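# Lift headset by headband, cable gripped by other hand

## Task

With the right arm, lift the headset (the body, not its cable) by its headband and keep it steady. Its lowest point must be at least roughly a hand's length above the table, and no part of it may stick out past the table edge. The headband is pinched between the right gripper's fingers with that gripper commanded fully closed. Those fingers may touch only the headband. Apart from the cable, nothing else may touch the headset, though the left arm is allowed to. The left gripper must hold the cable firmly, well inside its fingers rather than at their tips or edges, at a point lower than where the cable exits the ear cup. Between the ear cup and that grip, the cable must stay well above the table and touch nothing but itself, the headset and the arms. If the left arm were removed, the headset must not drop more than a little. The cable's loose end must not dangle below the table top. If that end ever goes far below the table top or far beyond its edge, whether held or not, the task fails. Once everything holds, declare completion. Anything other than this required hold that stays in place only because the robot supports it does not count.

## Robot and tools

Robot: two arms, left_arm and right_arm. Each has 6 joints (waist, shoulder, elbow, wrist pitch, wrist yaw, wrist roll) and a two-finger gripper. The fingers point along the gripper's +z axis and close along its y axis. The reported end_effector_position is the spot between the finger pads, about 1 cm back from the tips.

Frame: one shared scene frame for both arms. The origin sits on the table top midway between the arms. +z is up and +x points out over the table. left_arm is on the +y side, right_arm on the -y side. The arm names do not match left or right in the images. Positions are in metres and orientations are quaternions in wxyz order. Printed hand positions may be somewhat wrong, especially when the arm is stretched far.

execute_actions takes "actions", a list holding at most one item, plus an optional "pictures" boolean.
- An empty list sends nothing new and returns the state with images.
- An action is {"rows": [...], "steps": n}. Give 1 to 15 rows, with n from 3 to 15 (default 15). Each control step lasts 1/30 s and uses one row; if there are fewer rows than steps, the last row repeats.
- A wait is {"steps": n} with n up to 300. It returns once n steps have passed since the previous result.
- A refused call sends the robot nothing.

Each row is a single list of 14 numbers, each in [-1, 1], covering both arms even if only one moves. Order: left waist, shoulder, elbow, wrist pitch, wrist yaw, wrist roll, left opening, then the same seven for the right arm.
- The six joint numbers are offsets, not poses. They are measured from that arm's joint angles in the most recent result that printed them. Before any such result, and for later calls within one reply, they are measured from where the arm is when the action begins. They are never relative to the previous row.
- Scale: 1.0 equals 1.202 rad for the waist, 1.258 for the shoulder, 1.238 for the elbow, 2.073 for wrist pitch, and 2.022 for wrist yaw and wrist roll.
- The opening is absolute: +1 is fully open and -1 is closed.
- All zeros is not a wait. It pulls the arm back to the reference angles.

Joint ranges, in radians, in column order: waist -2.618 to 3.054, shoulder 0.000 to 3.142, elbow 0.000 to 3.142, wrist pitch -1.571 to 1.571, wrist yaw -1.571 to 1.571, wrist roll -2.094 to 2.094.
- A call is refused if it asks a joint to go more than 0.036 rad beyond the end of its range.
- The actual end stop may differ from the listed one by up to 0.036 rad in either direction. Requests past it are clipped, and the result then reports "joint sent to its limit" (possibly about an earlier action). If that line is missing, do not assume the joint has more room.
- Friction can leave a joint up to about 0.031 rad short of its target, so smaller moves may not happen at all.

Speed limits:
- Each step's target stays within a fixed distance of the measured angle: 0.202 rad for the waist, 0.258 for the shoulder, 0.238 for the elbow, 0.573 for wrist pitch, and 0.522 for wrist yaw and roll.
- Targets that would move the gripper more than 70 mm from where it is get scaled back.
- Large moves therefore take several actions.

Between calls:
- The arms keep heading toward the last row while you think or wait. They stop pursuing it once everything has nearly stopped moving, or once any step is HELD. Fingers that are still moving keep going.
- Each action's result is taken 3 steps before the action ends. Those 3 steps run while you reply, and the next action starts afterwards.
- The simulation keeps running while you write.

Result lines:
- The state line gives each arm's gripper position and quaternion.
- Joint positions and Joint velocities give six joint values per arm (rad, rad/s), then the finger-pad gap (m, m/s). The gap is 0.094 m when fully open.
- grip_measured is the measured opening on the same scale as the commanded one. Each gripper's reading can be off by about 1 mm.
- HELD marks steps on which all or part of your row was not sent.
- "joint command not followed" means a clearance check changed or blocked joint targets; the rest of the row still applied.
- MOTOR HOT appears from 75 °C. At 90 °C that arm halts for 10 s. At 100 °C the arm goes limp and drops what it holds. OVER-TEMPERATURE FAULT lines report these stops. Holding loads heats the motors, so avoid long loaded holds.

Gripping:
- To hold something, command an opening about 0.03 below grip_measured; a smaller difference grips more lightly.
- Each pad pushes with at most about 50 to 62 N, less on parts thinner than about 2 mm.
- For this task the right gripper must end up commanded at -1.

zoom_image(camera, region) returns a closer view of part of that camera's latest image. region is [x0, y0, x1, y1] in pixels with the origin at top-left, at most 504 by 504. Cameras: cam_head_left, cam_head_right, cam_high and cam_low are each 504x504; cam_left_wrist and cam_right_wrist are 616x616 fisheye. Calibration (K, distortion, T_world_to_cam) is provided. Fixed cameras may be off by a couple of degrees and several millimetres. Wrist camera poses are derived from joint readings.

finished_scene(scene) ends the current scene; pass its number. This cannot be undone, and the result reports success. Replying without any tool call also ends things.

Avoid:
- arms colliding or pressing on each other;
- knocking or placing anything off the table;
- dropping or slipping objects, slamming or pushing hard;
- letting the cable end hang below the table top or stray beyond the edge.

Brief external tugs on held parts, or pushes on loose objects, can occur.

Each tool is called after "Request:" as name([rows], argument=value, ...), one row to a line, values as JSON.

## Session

Request:
execute_actions(actions=[])

Scene clock: 0.00 s of 4200.00 s.
left_arm: end_effector_position=(+0.2541, -0.0189, +0.2715) grip_measured=+1.000 end_effector_quat_wxyz=(+0.413, +0.875, +0.239, -0.080) | right_arm: end_effector_position=(+0.2698, -0.3615, +0.1327) grip_measured=+1.000 end_effector_quat_wxyz=(-0.042, -0.354, +0.934, +0.006)
Joint positions: left_arm=[-0.402  1.566  1.584 -0.951  0.637  1.79   0.094] | right_arm=[ 0.058  1.565  1.326 -1.413  0.026 -0.813  0.094]
Joint velocities: left_arm=[ 0.002  0.012 -0.012  0.037 -0.022 -0.037  0.   ] | right_arm=[-0.002  0.002 -0.012 -0.037 -0.022 -0.007  0.   ]
camera_calibration (this result's frames):
cam_left_wrist: T_world_to_cam=[[-0.448317, 0.582037, -0.678413, 0.304211], [0.758551, 0.649227, 0.055723, -0.152582], [0.472877, -0.489629, -0.732564, 0.157834], [0, 0, 0, 1]] pos_world=[0.177489, -0.000721788, 0.330507]
cam_right_wrist: T_world_to_cam=[[0.467642, -0.883533, -0.0260775, -0.440549], [-0.733647, -0.404426, 0.546078, 0.0174016], [-0.493025, -0.236237, -0.837328, 0.250447], [0, 0, 0, 1]] pos_world=[0.342262, -0.323037, 0.188715]

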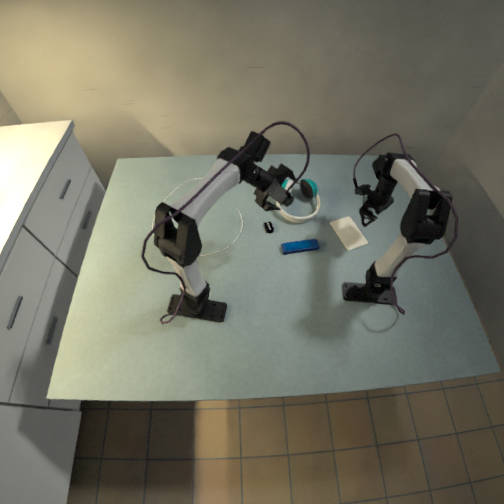

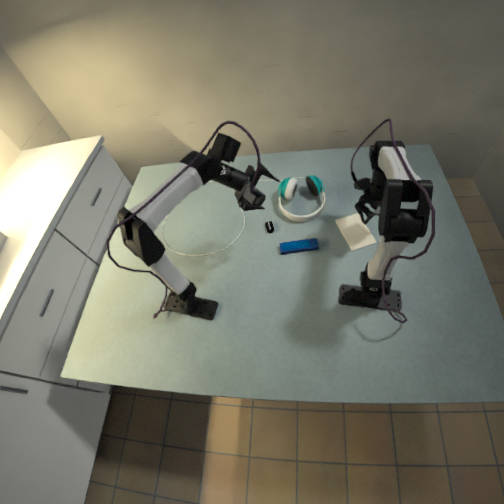

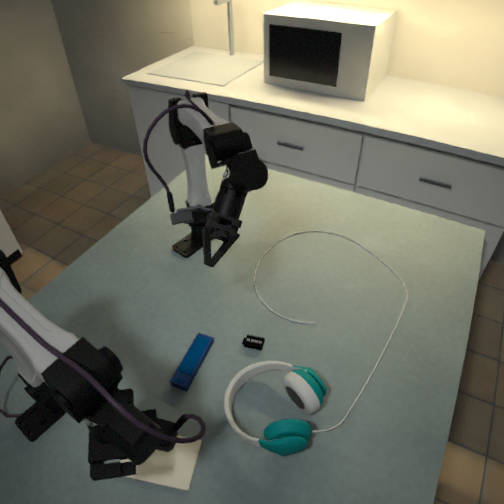

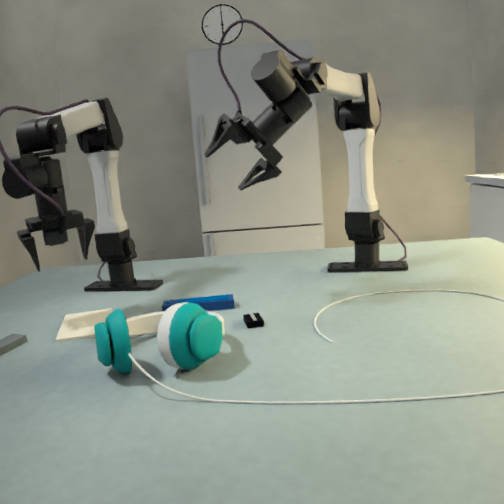

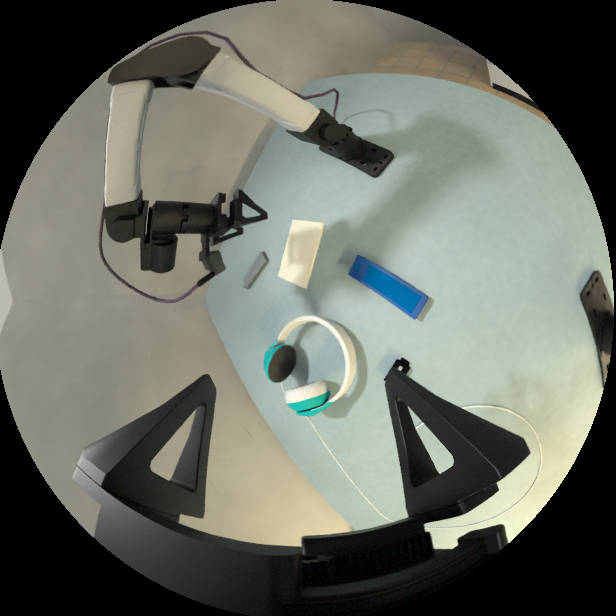

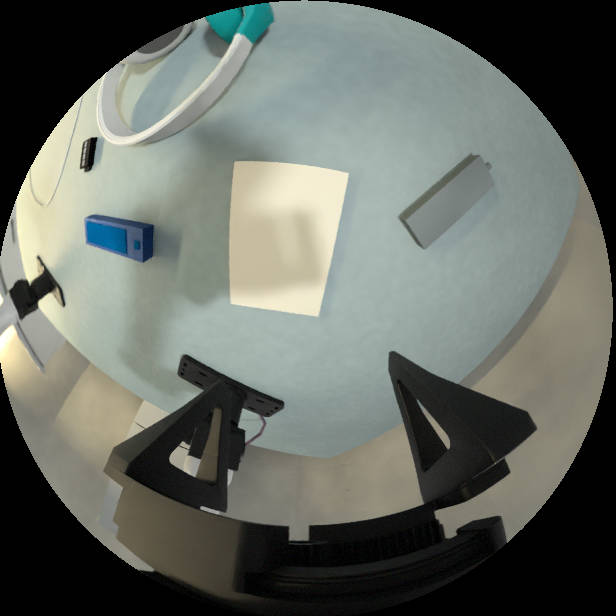

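Request:
zoom_image(camera="cam_left_wrist", region=[240, 290, 400, 450])

Request:
zoom_image(camera="cam_head_right", region=[250, 150, 370, 270])

Request:
zoom_image(camera="cam_high", region=[190, 330, 360, 500])

Region (240, 290, 400, 450) of cam_left_wrist's 616x616 image, scaled by 3.150, with more detail than that image has.

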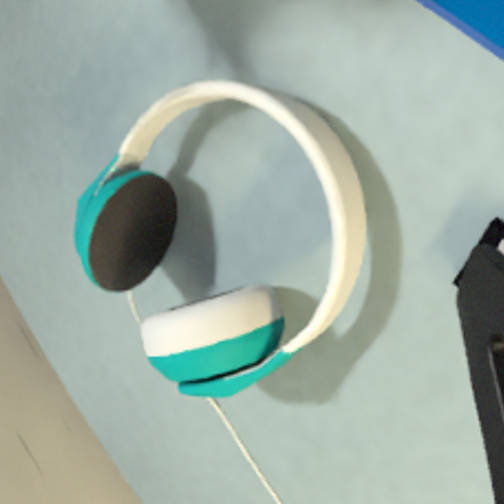

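Region (250, 150, 370, 270) of cam_head_right's 504x504 image, scaled by 4.200, with more detail than that image has.

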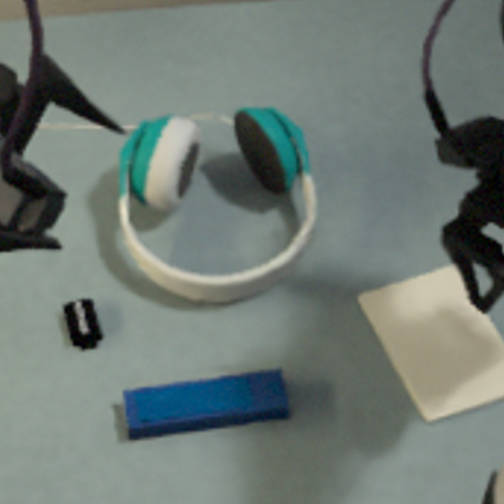

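Region (190, 330, 360, 500) of cam_high's 504x504 image, scaled by 2.965, with more detail than that image has.

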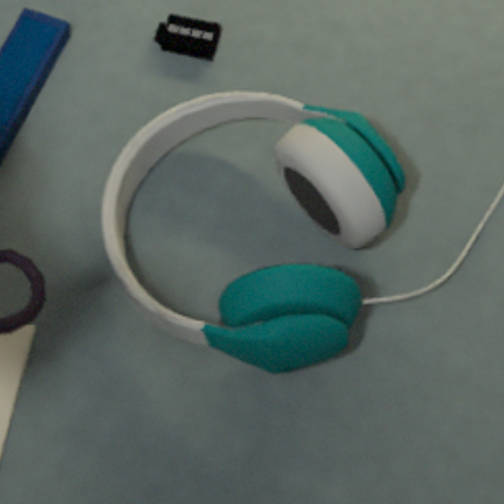

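Request:
zoom_image(camera="cam_low", region=[60, 280, 260, 400])

Region (60, 280, 260, 400) of cam_low's 504x504 image, scaled by 2.520, with more detail than that image has; it fills the top 302 rows of this view, and the rest is white.

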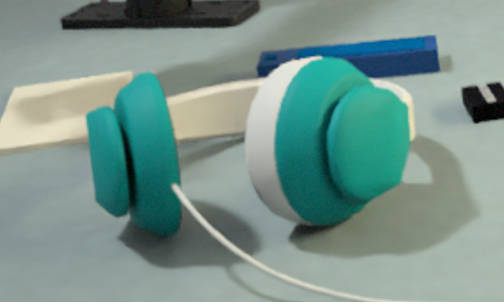

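Request:
zoom_image(camera="cam_right_wrist", region=[60, 0, 300, 200])

Region (60, 0, 300, 200) of cam_right_wrist's 616x616 image, scaled by 2.100, with more detail than that image has.

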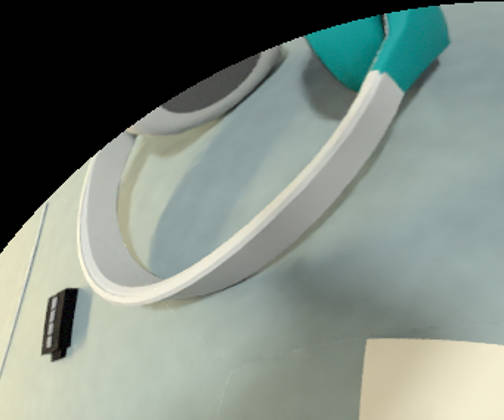

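Request:
execute_actions([
  {"rows":[[0.05,-0.01,-0.05,0.04,-0.03,-0.05,1,0.06,0.04,0.045,0,0,-0.02,1],[0.1,-0.02,-0.1,0.08,-0.06,-0.1,1,0.12,0.08,0.09,0,0,-0.04,1],[0.15,-0.03,-0.15,0.12,-0.09,-0.15,1,0.18,0.12,0.135,0.005,-0.01,-0.06,1],[0.2,-0.04,-0.2,0.16,-0.12,-0.2,1,0.24,0.16,0.18,0.01,-0.01,-0.08,1],[0.25,-0.05,-0.25,0.2,-0.15,-0.25,1,0.3,0.2,0.225,0.01,-0.02,-0.1,1],[0.25,-0.06,-0.3,0.25,-0.18,-0.3,1,0.36,0.24,0.27,0.015,-0.02,-0.12,1],[0.25,-0.07,-0.35,0.3,-0.21,-0.35,1,0.42,0.28,0.315,0.015,-0.02,-0.14,1],[0.25,-0.08,-0.4,0.35,-0.24,-0.4,1,0.48,0.32,0.36,0.015,-0.02,-0.148,1],[0.25,-0.08,-0.46,0.4,-0.27,-0.45,1,0.53,0.35,0.4,0.015,-0.02,-0.148,1],[0.25,-0.08,-0.52,0.45,-0.3,-0.5,1,0.555,0.365,0.414,0.015,-0.02,-0.148,1],[0.25,-0.08,-0.58,0.5,-0.32,-0.55,1,0.555,0.365,0.414,0.015,-0.02,-0.148,1],[0.25,-0.08,-0.64,0.55,-0.32,-0.6,1,0.555,0.365,0.414,0.015,-0.02,-0.148,1]],"steps":15},
])

Scene clock: 4.53 s of 4200.00 s.
left_arm: end_effector_position=(+0.3814, +0.1374, +0.1392) grip_measured=+1.000 end_effector_quat_wxyz=(+0.407, +0.572, +0.709, +0.064) | right_arm: end_effector_position=(+0.3577, -0.1628, +0.1222) grip_measured=+1.000 end_effector_quat_wxyz=(-0.001, +0.686, -0.728, +0.006)
Joint positions: left_arm=[-0.092  1.473  0.935 -0.195  0.172  0.989  0.094] | right_arm=[ 0.624  1.98   1.789 -1.374  0.011 -1.034  0.094]
Joint velocities: left_arm=[-0.037 -0.022 -2.181  2.718 -1.165 -2.777  0.   ] | right_arm=[ 1.497  0.75   0.598  0.168 -0.125 -0.535  0.   ]
Steps of this call (steps 1 to 124: nothing new was sent; steps 125 to 136: the first 12 steps of this action). Readings (joint positions):
125: left_arm=[-0.396 1.564 1.576 -0.937 0.633 1.774] | right_arm=[0.065 1.569 1.332 -1.417 0.029 -0.817]
126: left_arm=[-0.378 1.555 1.551 -0.905 0.621 1.742] | right_arm=[0.089 1.584 1.355 -1.427 0.034 -0.828]
128: left_arm=[-0.299 1.532 1.473 -0.825 0.575 1.655] | right_arm=[0.189 1.651 1.443 -1.433 0.035 -0.865]
132: left_arm=[-0.127 1.492 1.240 -0.561 0.397 1.373] | right_arm=[0.413 1.828 1.639 -1.407 0.019 -0.963]
136: the state above

Request:
execute_actions([
  {"rows":[[0,-0.02,-0.3,0.3,-0.05,-0.3,1,0.085,0.035,0.04,0,-0.005,-0.04,1],[0,-0.03,-0.38,0.38,-0.07,-0.35,1,0.085,0.035,0.04,0,-0.005,-0.04,1],[0,-0.04,-0.44,0.44,-0.09,-0.4,1,0.085,0.035,0.04,0,-0.005,-0.04,1],[0,-0.05,-0.5,0.5,-0.095,-0.45,1,0.085,0.035,0.04,0,-0.005,-0.04,1],[0,-0.06,-0.55,0.56,-0.095,-0.5,1,0.085,0.035,0.04,0,-0.005,-0.04,1],[0,-0.065,-0.59,0.61,-0.095,-0.5,1,0.085,0.035,0.04,0,-0.005,-0.04,1],[0,-0.065,-0.615,0.64,-0.095,-0.5,1,0.085,0.035,0.04,0,-0.005,-0.04,1]],"steps":12},
], pictures=true)

Scene clock: 5.07 s of 4200.00 s.
left_arm: end_effector_position=(+0.3254, +0.1851, +0.0777) grip_measured=+1.000 end_effector_quat_wxyz=(+0.566, +0.170, +0.805, -0.047) | right_arm: end_effector_position=(+0.3427, -0.1190, +0.1156) grip_measured=+1.000 end_effector_quat_wxyz=(-0.004, +0.749, -0.663, -0.003)
Joint positions: left_arm=[-0.093  1.411  0.193  0.854 -0.002  0.124  0.094] | right_arm=[ 0.734  2.019  1.819 -1.365 -0.008 -1.105  0.094]
Joint velocities: left_arm=[-0.002 -0.012 -0.823  1.106 -0.095 -0.96   0.   ] | right_arm=[-0.007  0.022  0.017  0.022 -0.051  0.022  0.   ]
Steps of this call (steps 1 to 3: the last 3 steps of your previous action; steps 4 to 7: the robot went on to your last target; steps 8 to 16: the first 9 steps of this action). Readings (joint positions):
8: left_arm=[-0.093 1.468 0.753 0.163 0.034 0.619] | right_arm=[0.744 2.019 1.817 -1.365 -0.016 -1.095]
9: left_arm=[-0.093 1.451 0.689 0.269 0.035 0.556] | right_arm=[0.740 2.019 1.818 -1.365 -0.014 -1.097]
11: left_arm=[-0.093 1.426 0.534 0.464 0.022 0.409] | right_arm=[0.734 2.019 1.819 -1.365 -0.010 -1.101]
15: left_arm=[-0.093 1.411 0.231 0.810 0.001 0.159] | right_arm=[0.734 2.019 1.819 -1.365 -0.008 -1.104]
16: the state above
camera_calibration (this result's frames):
cam_left_wrist: T_world_to_cam=[[-0.366994, -0.918994, -0.144103, 0.295833], [-0.681633, 0.371088, -0.630611, 0.245163], [0.633002, -0.133205, -0.762604, -0.033669], [0, 0, 0, 1]] pos_world=[0.296993, 0.176407, 0.171557]
cam_right_wrist: T_world_to_cam=[[0.993272, -0.115715, -0.00457917, -0.35206], [-0.100203, -0.878594, 0.466939, -0.0860793], [-0.0580552, -0.463339, -0.884277, 0.158671], [0, 0, 0, 1]] pos_world=[0.350278, -0.0428487, 0.178891]

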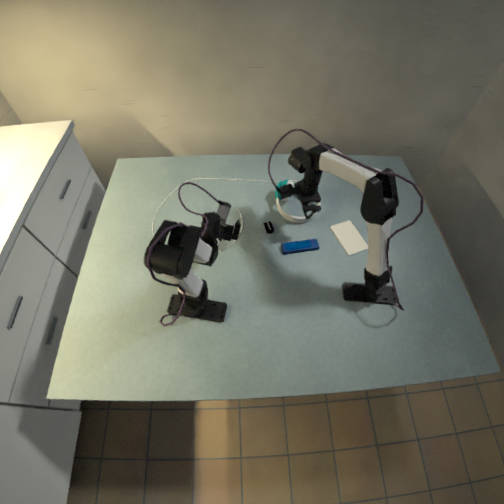

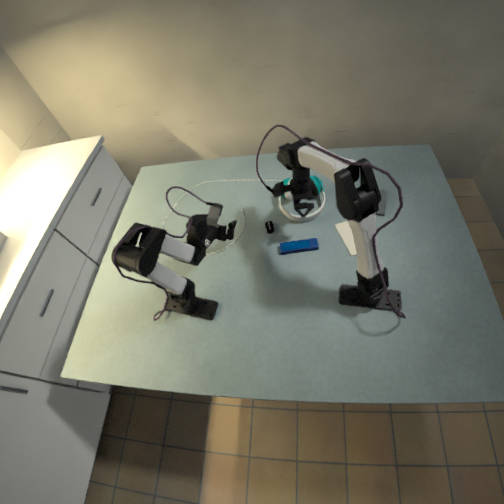

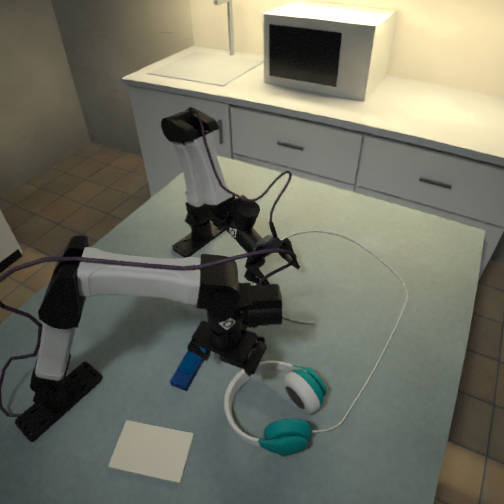

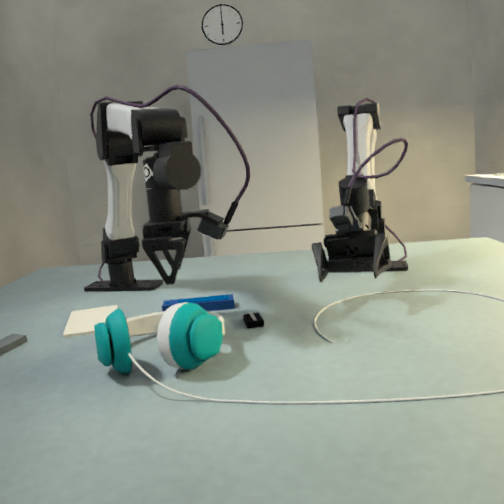

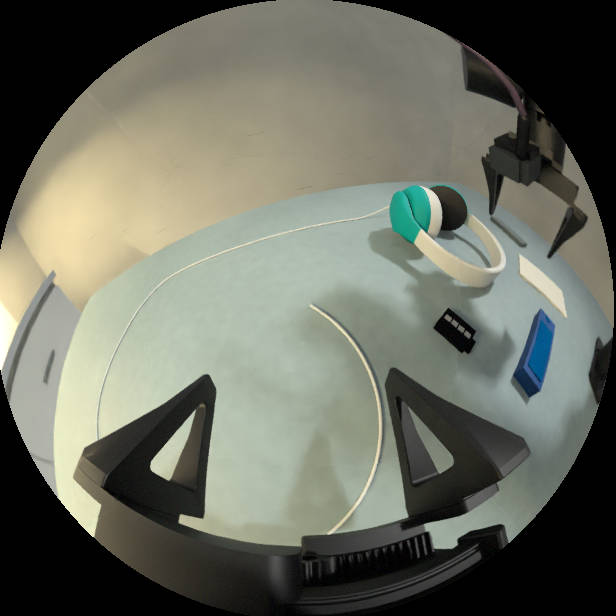

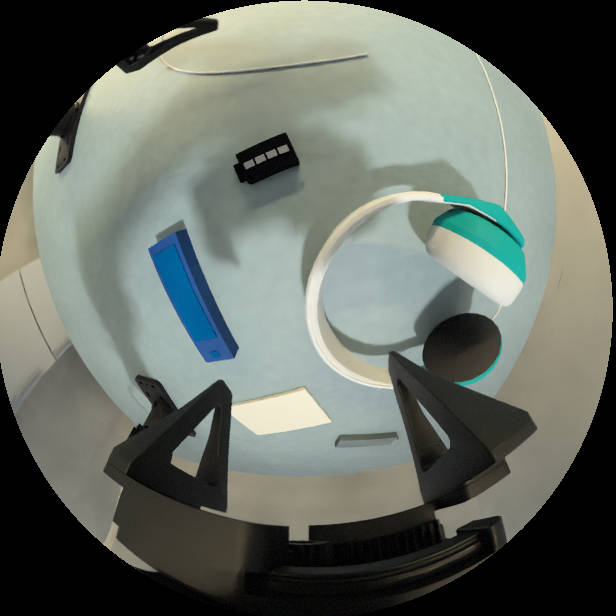

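Request:
execute_actions([
  {"rows":[[0,0,0,0.13,0,-0.06,1,0,0.01,-0.03,0.025,0,0,1],[0,0,0,0.13,0,-0.06,1,0,0.02,-0.06,0.05,0,0,1],[0,0,0,0.13,0,-0.06,1,0,0.03,-0.09,0.075,0,0,1],[0,0,0,0.13,0,-0.06,1,0,0.04,-0.12,0.1,0,0,1],[0,0,0,0.13,0,-0.06,1,0,0.05,-0.15,0.12,0,0,1],[0,0,0,0.13,0,-0.06,1,0,0.06,-0.175,0.135,0,0,1],[0,0,0,0.13,0,-0.06,1,0,0.06,-0.187,0.14,0,0,1]],"steps":13},
], pictures=true)

Scene clock: 5.97 s of 4200.00 s.
left_arm: end_effector_position=(+0.3370, +0.1831, +0.1412) grip_measured=+1.000 end_effector_quat_wxyz=(+0.666, +0.103, +0.732, -0.096) | right_arm: end_effector_position=(+0.3373, -0.1227, +0.0392) grip_measured=+1.000 end_effector_quat_wxyz=(+0.026, +0.749, -0.662, -0.011)
Joint positions: left_arm=[-0.093  1.401  0.18   1.127 -0.01  -0.004  0.094] | right_arm=[ 0.734  2.084  1.609 -1.152 -0.007 -1.107  0.094]
Joint velocities: left_arm=[-0.012 -0.002 -0.007 -0.007 -0.007  0.007  0.   ] | right_arm=[ 0.017  0.32  -0.247  0.315  0.037 -0.007  0.   ]
Steps of this call (steps 1 to 3: the last 3 steps of your previous action; steps 4 to 17: the robot went on to your last target; steps 18 to 27: the first 10 steps of this action). Readings (joint positions):
18: left_arm=[-0.093 1.401 0.172 1.127 -0.012 -0.012] | right_arm=[0.734 2.019 1.817 -1.361 -0.007 -1.107]
19: left_arm=[-0.093 1.401 0.174 1.127 -0.011 -0.010] | right_arm=[0.734 2.019 1.807 -1.346 -0.007 -1.107]
21: left_arm=[-0.093 1.401 0.178 1.127 -0.010 -0.007] | right_arm=[0.734 2.019 1.761 -1.290 -0.007 -1.107]
25: left_arm=[-0.093 1.401 0.180 1.127 -0.010 -0.005] | right_arm=[0.734 2.056 1.637 -1.177 -0.007 -1.107]
27: the state above
camera_calibration (this result's frames):
cam_left_wrist: T_world_to_cam=[[-0.311677, -0.949511, -0.0358521, 0.27907], [-0.529091, 0.204768, -0.823488, 0.300109], [0.789253, -0.237694, -0.566199, -0.0541004], [0, 0, 0, 1]] pos_world=[0.288464, 0.190668, 0.22651]
cam_right_wrist: T_world_to_cam=[[0.992071, -0.114768, -0.0512171, -0.345158], [-0.0738638, -0.862162, 0.501218, -0.0623305], [-0.101681, -0.493461, -0.863804, 0.0992833], [0, 0, 0, 1]] pos_world=[0.347912, -0.0443598, 0.0993245]

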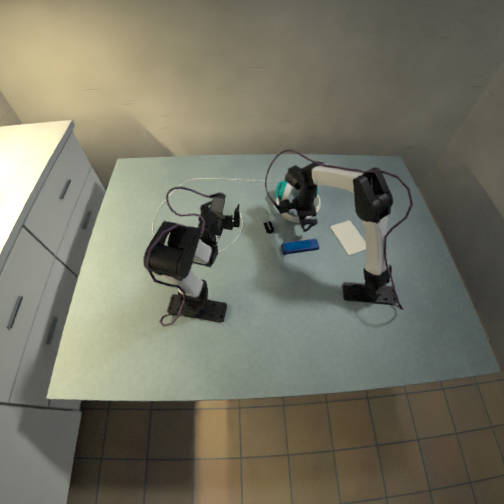

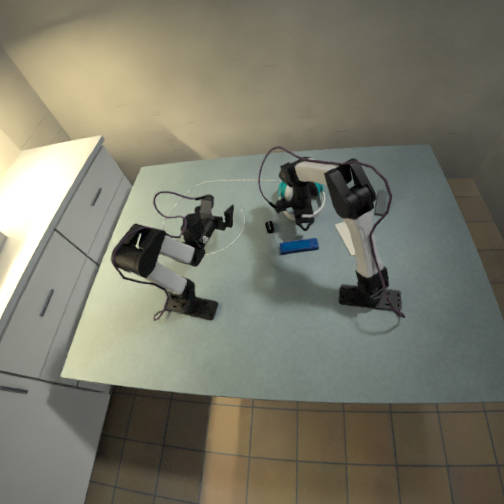

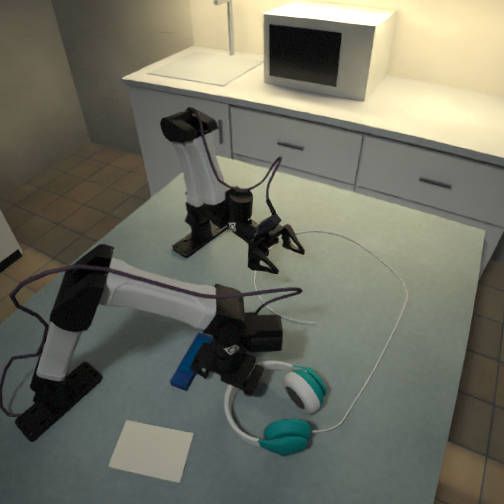

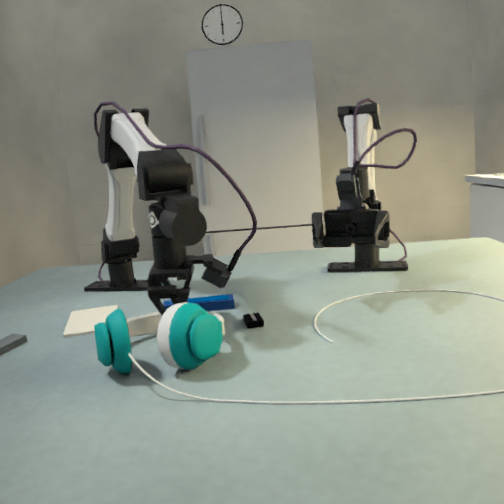

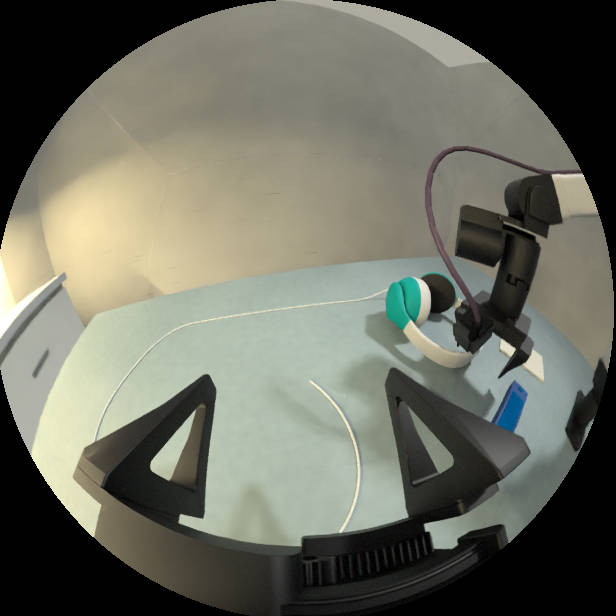

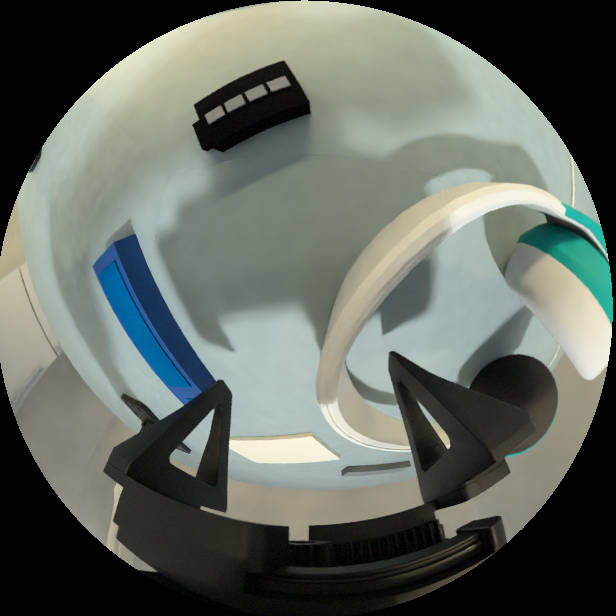

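Request:
execute_actions([
  {"rows":[[0,0,0,0,0,0,1,0,0,0,0.03,0,0,0.7],[0,0,0,0,0,0,1,0,0,0,0.03,0,0,0.4],[0,0,0,0,0,0,1,0,0,0,0.03,0,0,0.1],[0,0,0,0,0,0,1,0,0,0,0.03,0,0,-0.2],[0,0,0,0,0,0,1,0,0,0,0.03,0,0,-0.45],[0,0,0,0,0,0,1,0,0,0,0.03,0,0,-0.65],[0,0,0,0,0,0,1,0,0,0,0.03,0,0,-0.8],[0,0,0,0,0,0,1,0,0,0,0.03,0,0,-0.9],[0,0,0,0,0,0,1,0,0,0,0.03,0,0,-1]],"steps":15},
], pictures=true)

Scene clock: 6.57 s of 4200.00 s.
left_arm: end_effector_position=(+0.3370, +0.1830, +0.1412) grip_measured=+1.000 end_effector_quat_wxyz=(+0.666, +0.103, +0.732, -0.096) | right_arm: end_effector_position=(+0.3549, -0.1161, +0.0433) grip_measured=-0.784 end_effector_quat_wxyz=(-0.013, +0.745, -0.667, +0.010)
Joint positions: left_arm=[-0.093  1.401  0.18   1.127 -0.01  -0.004  0.094] | right_arm=[ 0.732  2.07   1.605 -1.076  0.012 -1.096  0.01 ]
Joint velocities: left_arm=[ 0.017  0.022 -0.012  0.007 -0.007 -0.007  0.   ] | right_arm=[ 0.002 -0.066 -0.007 -0.007  0.066 -0.022 -0.   ]
Steps of this call (steps 1 to 3: the last 3 steps of your previous action; steps 4 to 6: the robot went on to your last target; steps 7 to 18: the first 12 steps of this action). Readings (joint positions):
7: left_arm=[-0.093 1.401 0.180 1.127 -0.010 -0.004] | right_arm=[0.734 2.096 1.600 -1.107 -0.007 -1.107]
8: left_arm=[-0.093 1.401 0.180 1.127 -0.010 -0.004] | right_arm=[0.734 2.096 1.600 -1.106 -0.007 -1.107]
10: left_arm=[-0.093 1.401 0.180 1.127 -0.010 -0.004] | right_arm=[0.734 2.096 1.600 -1.106 -0.007 -1.107]
14: left_arm=[-0.093 1.401 0.180 1.127 -0.010 -0.004] | right_arm=[0.733 2.092 1.600 -1.096 0.010 -1.094]
18: the state above
camera_calibration (this result's frames):
cam_left_wrist: T_world_to_cam=[[-0.312098, -0.949346, -0.0365752, 0.279218], [-0.528832, 0.205579, -0.823452, 0.299872], [0.78926, -0.237656, -0.566205, -0.0541094], [0, 0, 0, 1]] pos_world=[0.288432, 0.190568, 0.226505]
cam_right_wrist: T_world_to_cam=[[0.991549, -0.127001, 0.0264898, -0.366201], [-0.124638, -0.875862, 0.466188, -0.0395001], [-0.0360048, -0.46555, -0.884289, 0.088674], [0, 0, 0, 1]] pos_world=[0.361376, -0.0398222, 0.106529]

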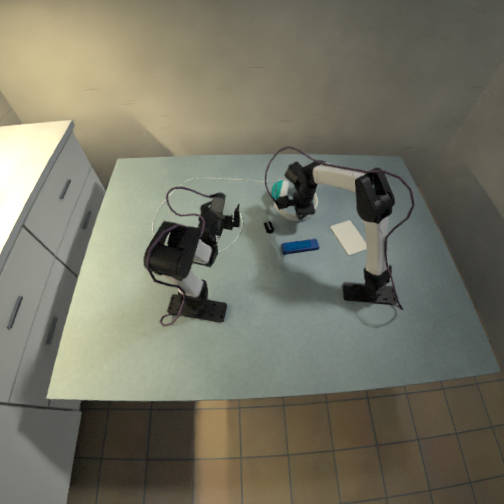

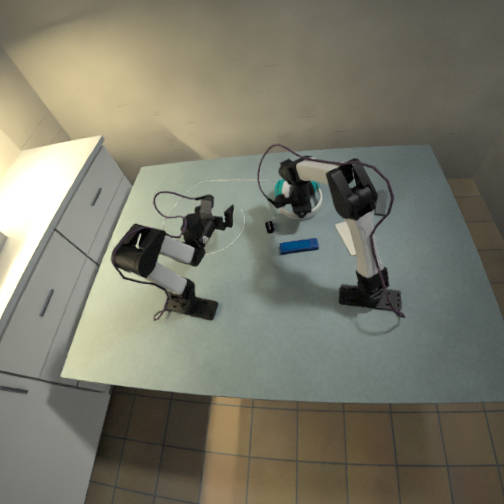

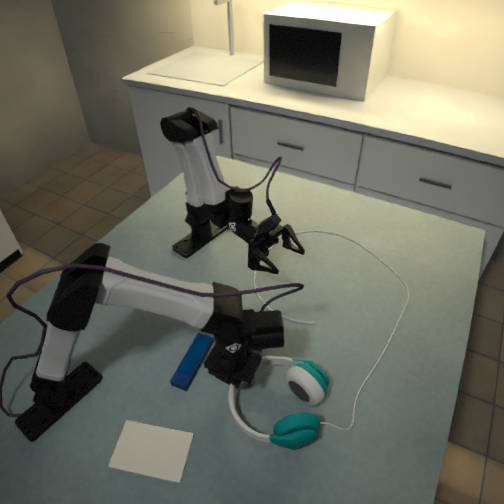

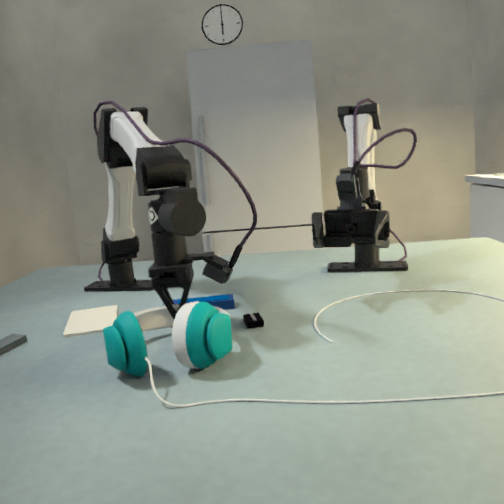

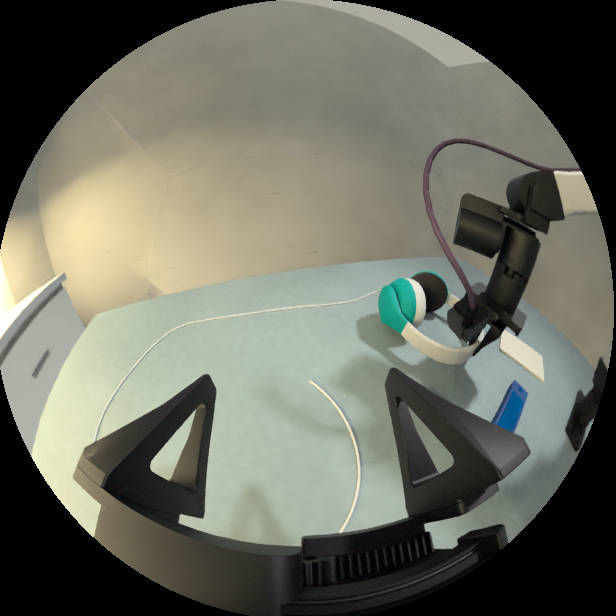

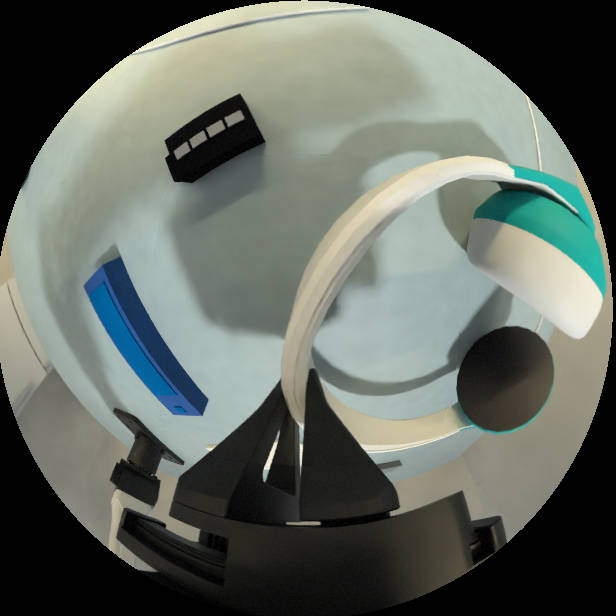

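Request:
execute_actions([
  {"rows":[[0,0,0,0,0,0,1,0,-0.015,0,0.01,0,0.02,-1],[0,0,0,0,0,0,1,0,-0.035,0,0.022,0,0.05,-1],[0,0,0,0,0,0,1,0,-0.06,-0.005,0.036,0,0.09,-1],[0,0,0,0,0,0,1,0,-0.085,-0.008,0.05,0,0.14,-1],[0,0,0,0,0,0,1,0,-0.11,-0.011,0.064,0,0.195,-1],[0,0,0,0,0,0,1,0,-0.135,-0.014,0.078,0,0.25,-1],[0,0,0,0,0,0,1,0,-0.16,-0.017,0.092,0,0.305,-1],[0,0,0,0,0,0,1,0,-0.185,-0.02,0.106,0,0.36,-1],[0,0,0,0,0,0,1,0,-0.21,-0.022,0.12,0,0.415,-1],[0,0,0,0,0,0,1,0,-0.235,-0.024,0.134,0,0.47,-1],[0,0,0,0,0,0,1,0,-0.26,-0.026,0.148,0,0.525,-1],[0,0,0,0,0,0,1,0,-0.285,-0.028,0.162,0,0.58,-1],[0,0,0,0,0,0,1,0,-0.31,-0.03,0.176,0,0.635,-1],[0,0,0,0,0,0,1,0,-0.335,-0.03,0.19,0,0.69,-1],[0,0,0,0,0,0,1,0,-0.36,-0.03,0.204,0,0.745,-1]],"steps":15},
], pictures=true)

Scene clock: 8.67 s of 4200.00 s.
left_arm: end_effector_position=(+0.3370, +0.1830, +0.1412) grip_measured=+1.000 end_effector_quat_wxyz=(+0.666, +0.103, +0.732, -0.096) | right_arm: end_effector_position=(+0.3872, -0.0914, +0.1566) grip_measured=-0.795 end_effector_quat_wxyz=(+0.224, -0.438, +0.870, +0.028)
Joint positions: left_arm=[-0.093  1.401  0.18   1.127 -0.01  -0.004  0.094] | right_arm=[ 0.732  1.799  1.586 -0.902 -0.004 -0.348  0.01 ]
Joint velocities: left_arm=[ 0.002  0.022  0.007  0.051 -0.037  0.037  0.   ] | right_arm=[-0.012 -1.028  0.002  0.813 -0.007  2.864  0.002]
Steps of this call (steps 1 to 3: the last 3 steps of your previous action; steps 4 to 15: the robot went on to your last target; steps 16 to 51: nothing new was sent; steps 52 to 63: the first 12 steps of this action). Readings (joint positions):
52: left_arm=[-0.093 1.401 0.180 1.127 -0.010 -0.004] | right_arm=[0.732 2.067 1.605 -1.074 0.015 -1.091]
53: left_arm=[-0.093 1.401 0.180 1.127 -0.010 -0.004] | right_arm=[0.732 2.062 1.605 -1.071 0.015 -1.078]
55: left_arm=[-0.093 1.401 0.180 1.127 -0.010 -0.004] | right_arm=[0.732 2.039 1.605 -1.055 0.008 -1.014]
59: left_arm=[-0.093 1.401 0.180 1.127 -0.010 -0.004] | right_arm=[0.732 1.940 1.589 -1.001 -0.002 -0.732]
63: the state above
camera_calibration (this result's frames):
cam_left_wrist: T_world_to_cam=[[-0.312098, -0.949346, -0.0365752, 0.279218], [-0.528832, 0.205579, -0.823452, 0.299872], [0.78926, -0.237656, -0.566205, -0.0541094], [0, 0, 0, 1]] pos_world=[0.288432, 0.190568, 0.226505]
cam_right_wrist: T_world_to_cam=[[0.633637, -0.772503, 0.0417397, -0.320933], [-0.773609, -0.632293, 0.0416625, 0.273367], [-0.00579272, -0.0586891, -0.99826, 0.244903], [0, 0, 0, 1]] pos_world=[0.416253, -0.0607009, 0.246484]

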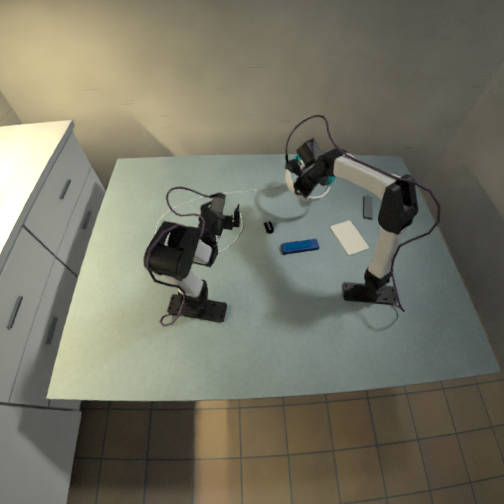

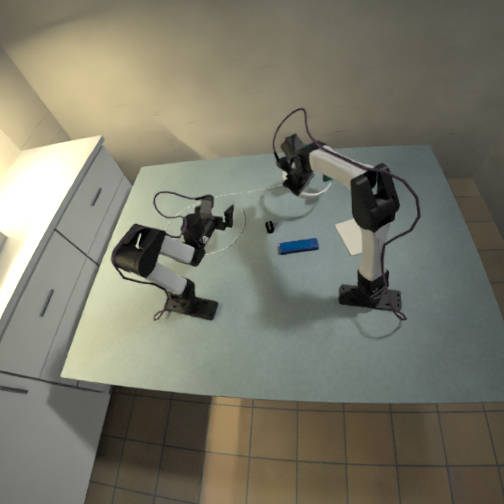

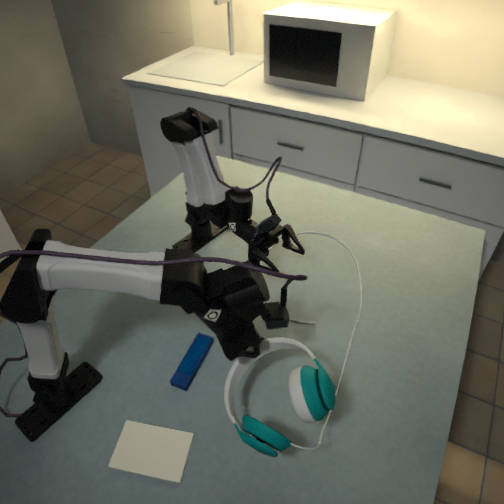

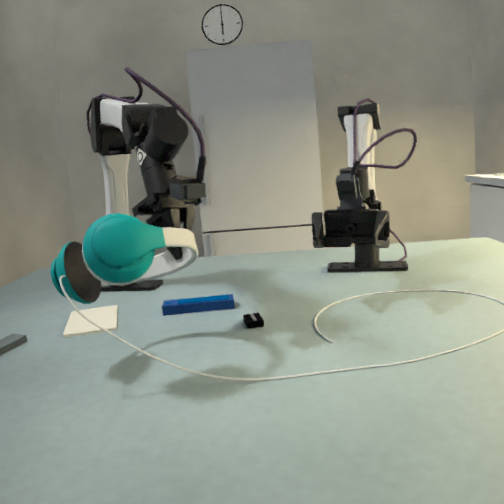

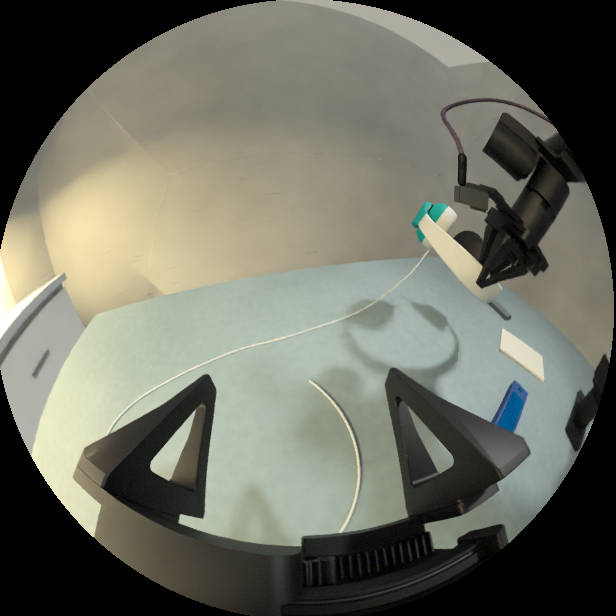

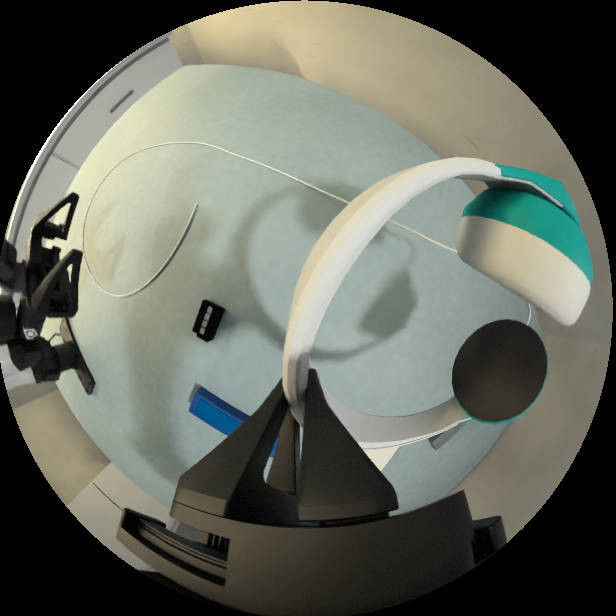

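Request:
execute_actions([
  {"rows":[[0,0,0,0,0,0,1,0,-0.16,-0.02,0.13,0,0.4,-1],[0,0,0,0,0,0,1,0,-0.185,-0.023,0.145,0,0.45,-1],[0,0,0,0,0,0,1,0,-0.21,-0.026,0.16,0,0.5,-1],[0,0,0,0,0,0,1,0,-0.235,-0.029,0.175,0,0.55,-1],[0,0,0,0,0,0,1,0,-0.26,-0.032,0.19,0,0.6,-1],[0,0,0,0,0,0,1,0,-0.285,-0.035,0.205,0,0.65,-1],[0,0,0,0,0,0,1,0,-0.31,-0.038,0.22,0,0.7,-1],[0,0,0,0,0,0,1,0,-0.335,-0.041,0.235,0,0.75,-1],[0,0,0,0,0,0,1,0,-0.355,-0.044,0.25,0,0.8,-1],[0,0,0,0,0,0,1,0,-0.375,-0.047,0.262,0,0.84,-1],[0,0,0,0,0,0,1,0,-0.39,-0.05,0.272,0,0.88,-1],[0,0,0,0,0,0,1,0,-0.402,-0.05,0.28,0,0.91,-1],[0,0,0,0,0,0,1,0,-0.412,-0.05,0.286,0,0.935,-1],[0,0,0,0,0,0,1,0,-0.42,-0.05,0.29,0,0.95,-1],[0,0,0,0,0,0,1,0,-0.425,-0.05,0.29,0,0.96,-1]],"steps":15},
], pictures=false)

Request:
execute_actions([
  {"steps":10},
], pictures=true)

Scene clock: 9.53 s of 4200.00 s.
left_arm: end_effector_position=(+0.3370, +0.1830, +0.1412) grip_measured=+1.000 end_effector_quat_wxyz=(+0.666, +0.103, +0.732, -0.096) | right_arm: end_effector_position=(+0.3784, -0.0954, +0.3906) grip_measured=-0.795 end_effector_quat_wxyz=(+0.372, +0.219, +0.787, +0.441)
Joint positions: left_arm=[-0.093  1.401  0.18   1.127 -0.01  -0.004  0.094] | right_arm=[ 0.732  1.37   1.54  -0.511 -0.013  1.136  0.01 ]
Joint velocities: left_arm=[-0.002 -0.002 -0.017  0.007 -0.007  0.022  0.   ] | right_arm=[ 0.012 -0.867 -0.007  0.872 -0.007  2.484 -0.   ]
Steps of this call (steps 1 to 3: the last 3 steps of your previous action; steps 4 to 14: the robot went on to your last target; steps 15 to 26: the first 12 steps of this action). Readings (joint positions):
15: left_arm=[-0.093 1.401 0.180 1.127 -0.010 -0.004] | right_arm=[0.732 1.611 1.586 -0.706 -0.006 0.403]
16: left_arm=[-0.093 1.401 0.180 1.127 -0.010 -0.004] | right_arm=[0.732 1.609 1.582 -0.696 -0.007 0.433]
18: left_arm=[-0.093 1.401 0.180 1.127 -0.010 -0.004] | right_arm=[0.732 1.590 1.566 -0.667 -0.011 0.532]
22: left_arm=[-0.093 1.401 0.180 1.127 -0.010 -0.004] | right_arm=[0.732 1.494 1.540 -0.610 -0.013 0.816]
26: the state above

Scene clock: 9.87 s of 4200.00 s.
left_arm: end_effector_position=(+0.3370, +0.1830, +0.1412) grip_measured=+1.000 end_effector_quat_wxyz=(+0.666, +0.103, +0.732, -0.096) | right_arm: end_effector_position=(+0.3560, -0.1102, +0.4680) grip_measured=-0.795 end_effector_quat_wxyz=(+0.324, +0.336, +0.657, +0.592)
Joint positions: left_arm=[-0.093  1.401  0.18   1.127 -0.01  -0.004  0.094] | right_arm=[ 0.732  1.26   1.537 -0.364 -0.013  1.541  0.01 ]
Joint velocities: left_arm=[ 0.012  0.002  0.002  0.022 -0.022  0.022  0.   ] | right_arm=[-0.002 -0.007 -0.012 -0.007  0.007  0.3    0.   ]
Kept back: nothing.
Steps of this call (steps 1 to 3: the last 3 steps of your previous action; steps 4 to 10: the robot went on to your last target). Readings (joint positions):
1: left_arm=[-0.093 1.401 0.180 1.127 -0.010 -0.004] | right_arm=[0.732 1.341 1.540 -0.482 -0.013 1.218]
2: left_arm=[-0.093 1.401 0.180 1.127 -0.010 -0.004] | right_arm=[0.732 1.315 1.540 -0.455 -0.013 1.290]
4: left_arm=[-0.093 1.401 0.180 1.127 -0.010 -0.004] | right_arm=[0.732 1.277 1.540 -0.408 -0.013 1.400]
8: left_arm=[-0.093 1.401 0.180 1.127 -0.010 -0.004] | right_arm=[0.732 1.260 1.540 -0.364 -0.013 1.514]
10: the state above
camera_calibration (this result's frames):
cam_left_wrist: T_world_to_cam=[[-0.312098, -0.949346, -0.0365752, 0.279218], [-0.528832, 0.205579, -0.823452, 0.299872], [0.78926, -0.237656, -0.566205, -0.0541094], [0, 0, 0, 1]] pos_world=[0.288432, 0.190568, 0.226505]
cam_right_wrist: T_world_to_cam=[[-0.184261, 0.125211, -0.974869, 0.537193], [-0.862655, 0.454734, 0.221457, 0.291705], [0.471036, 0.881782, 0.0242244, 0.00987202], [0, 0, 0, 1]] pos_world=[0.345974, -0.208616, 0.458854]

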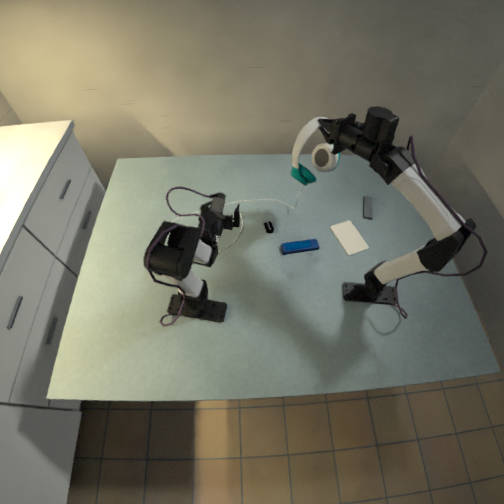

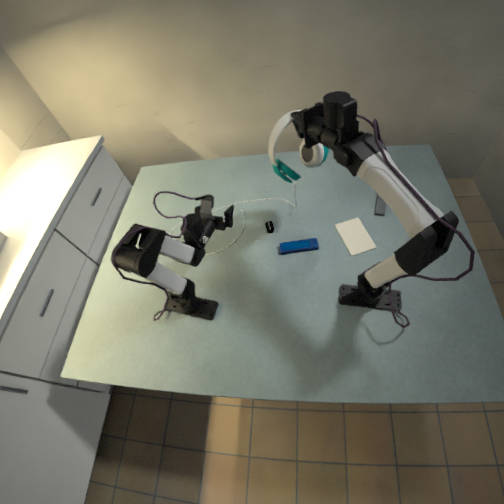

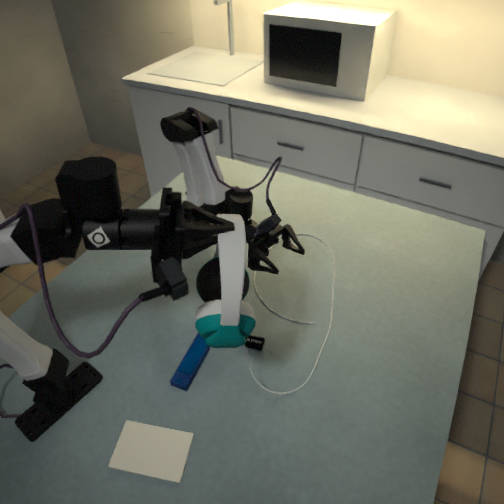

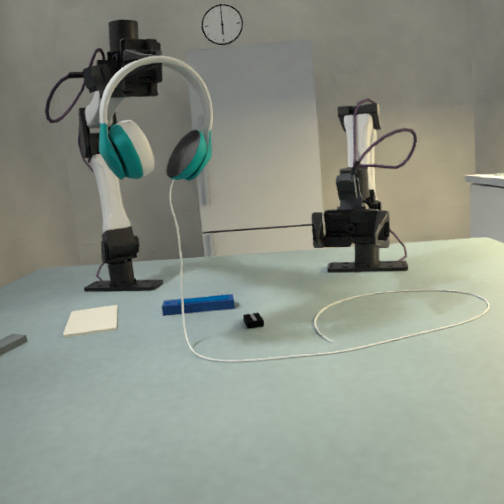

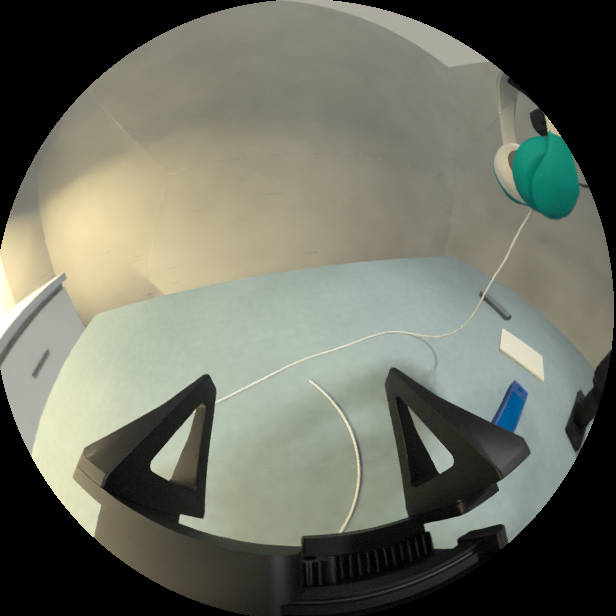

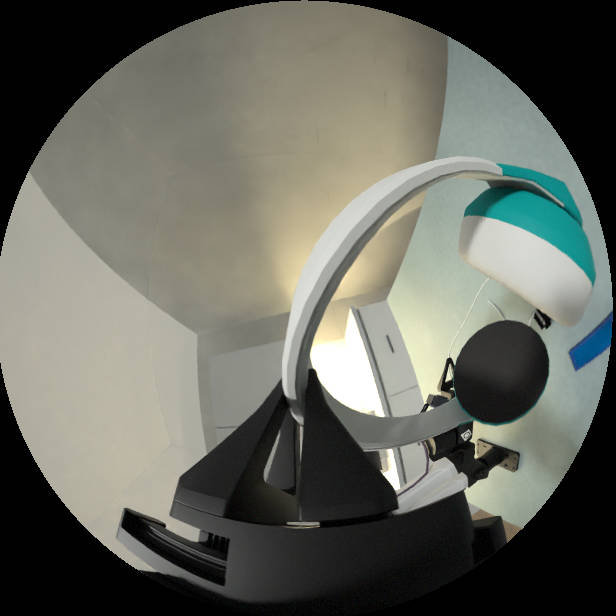

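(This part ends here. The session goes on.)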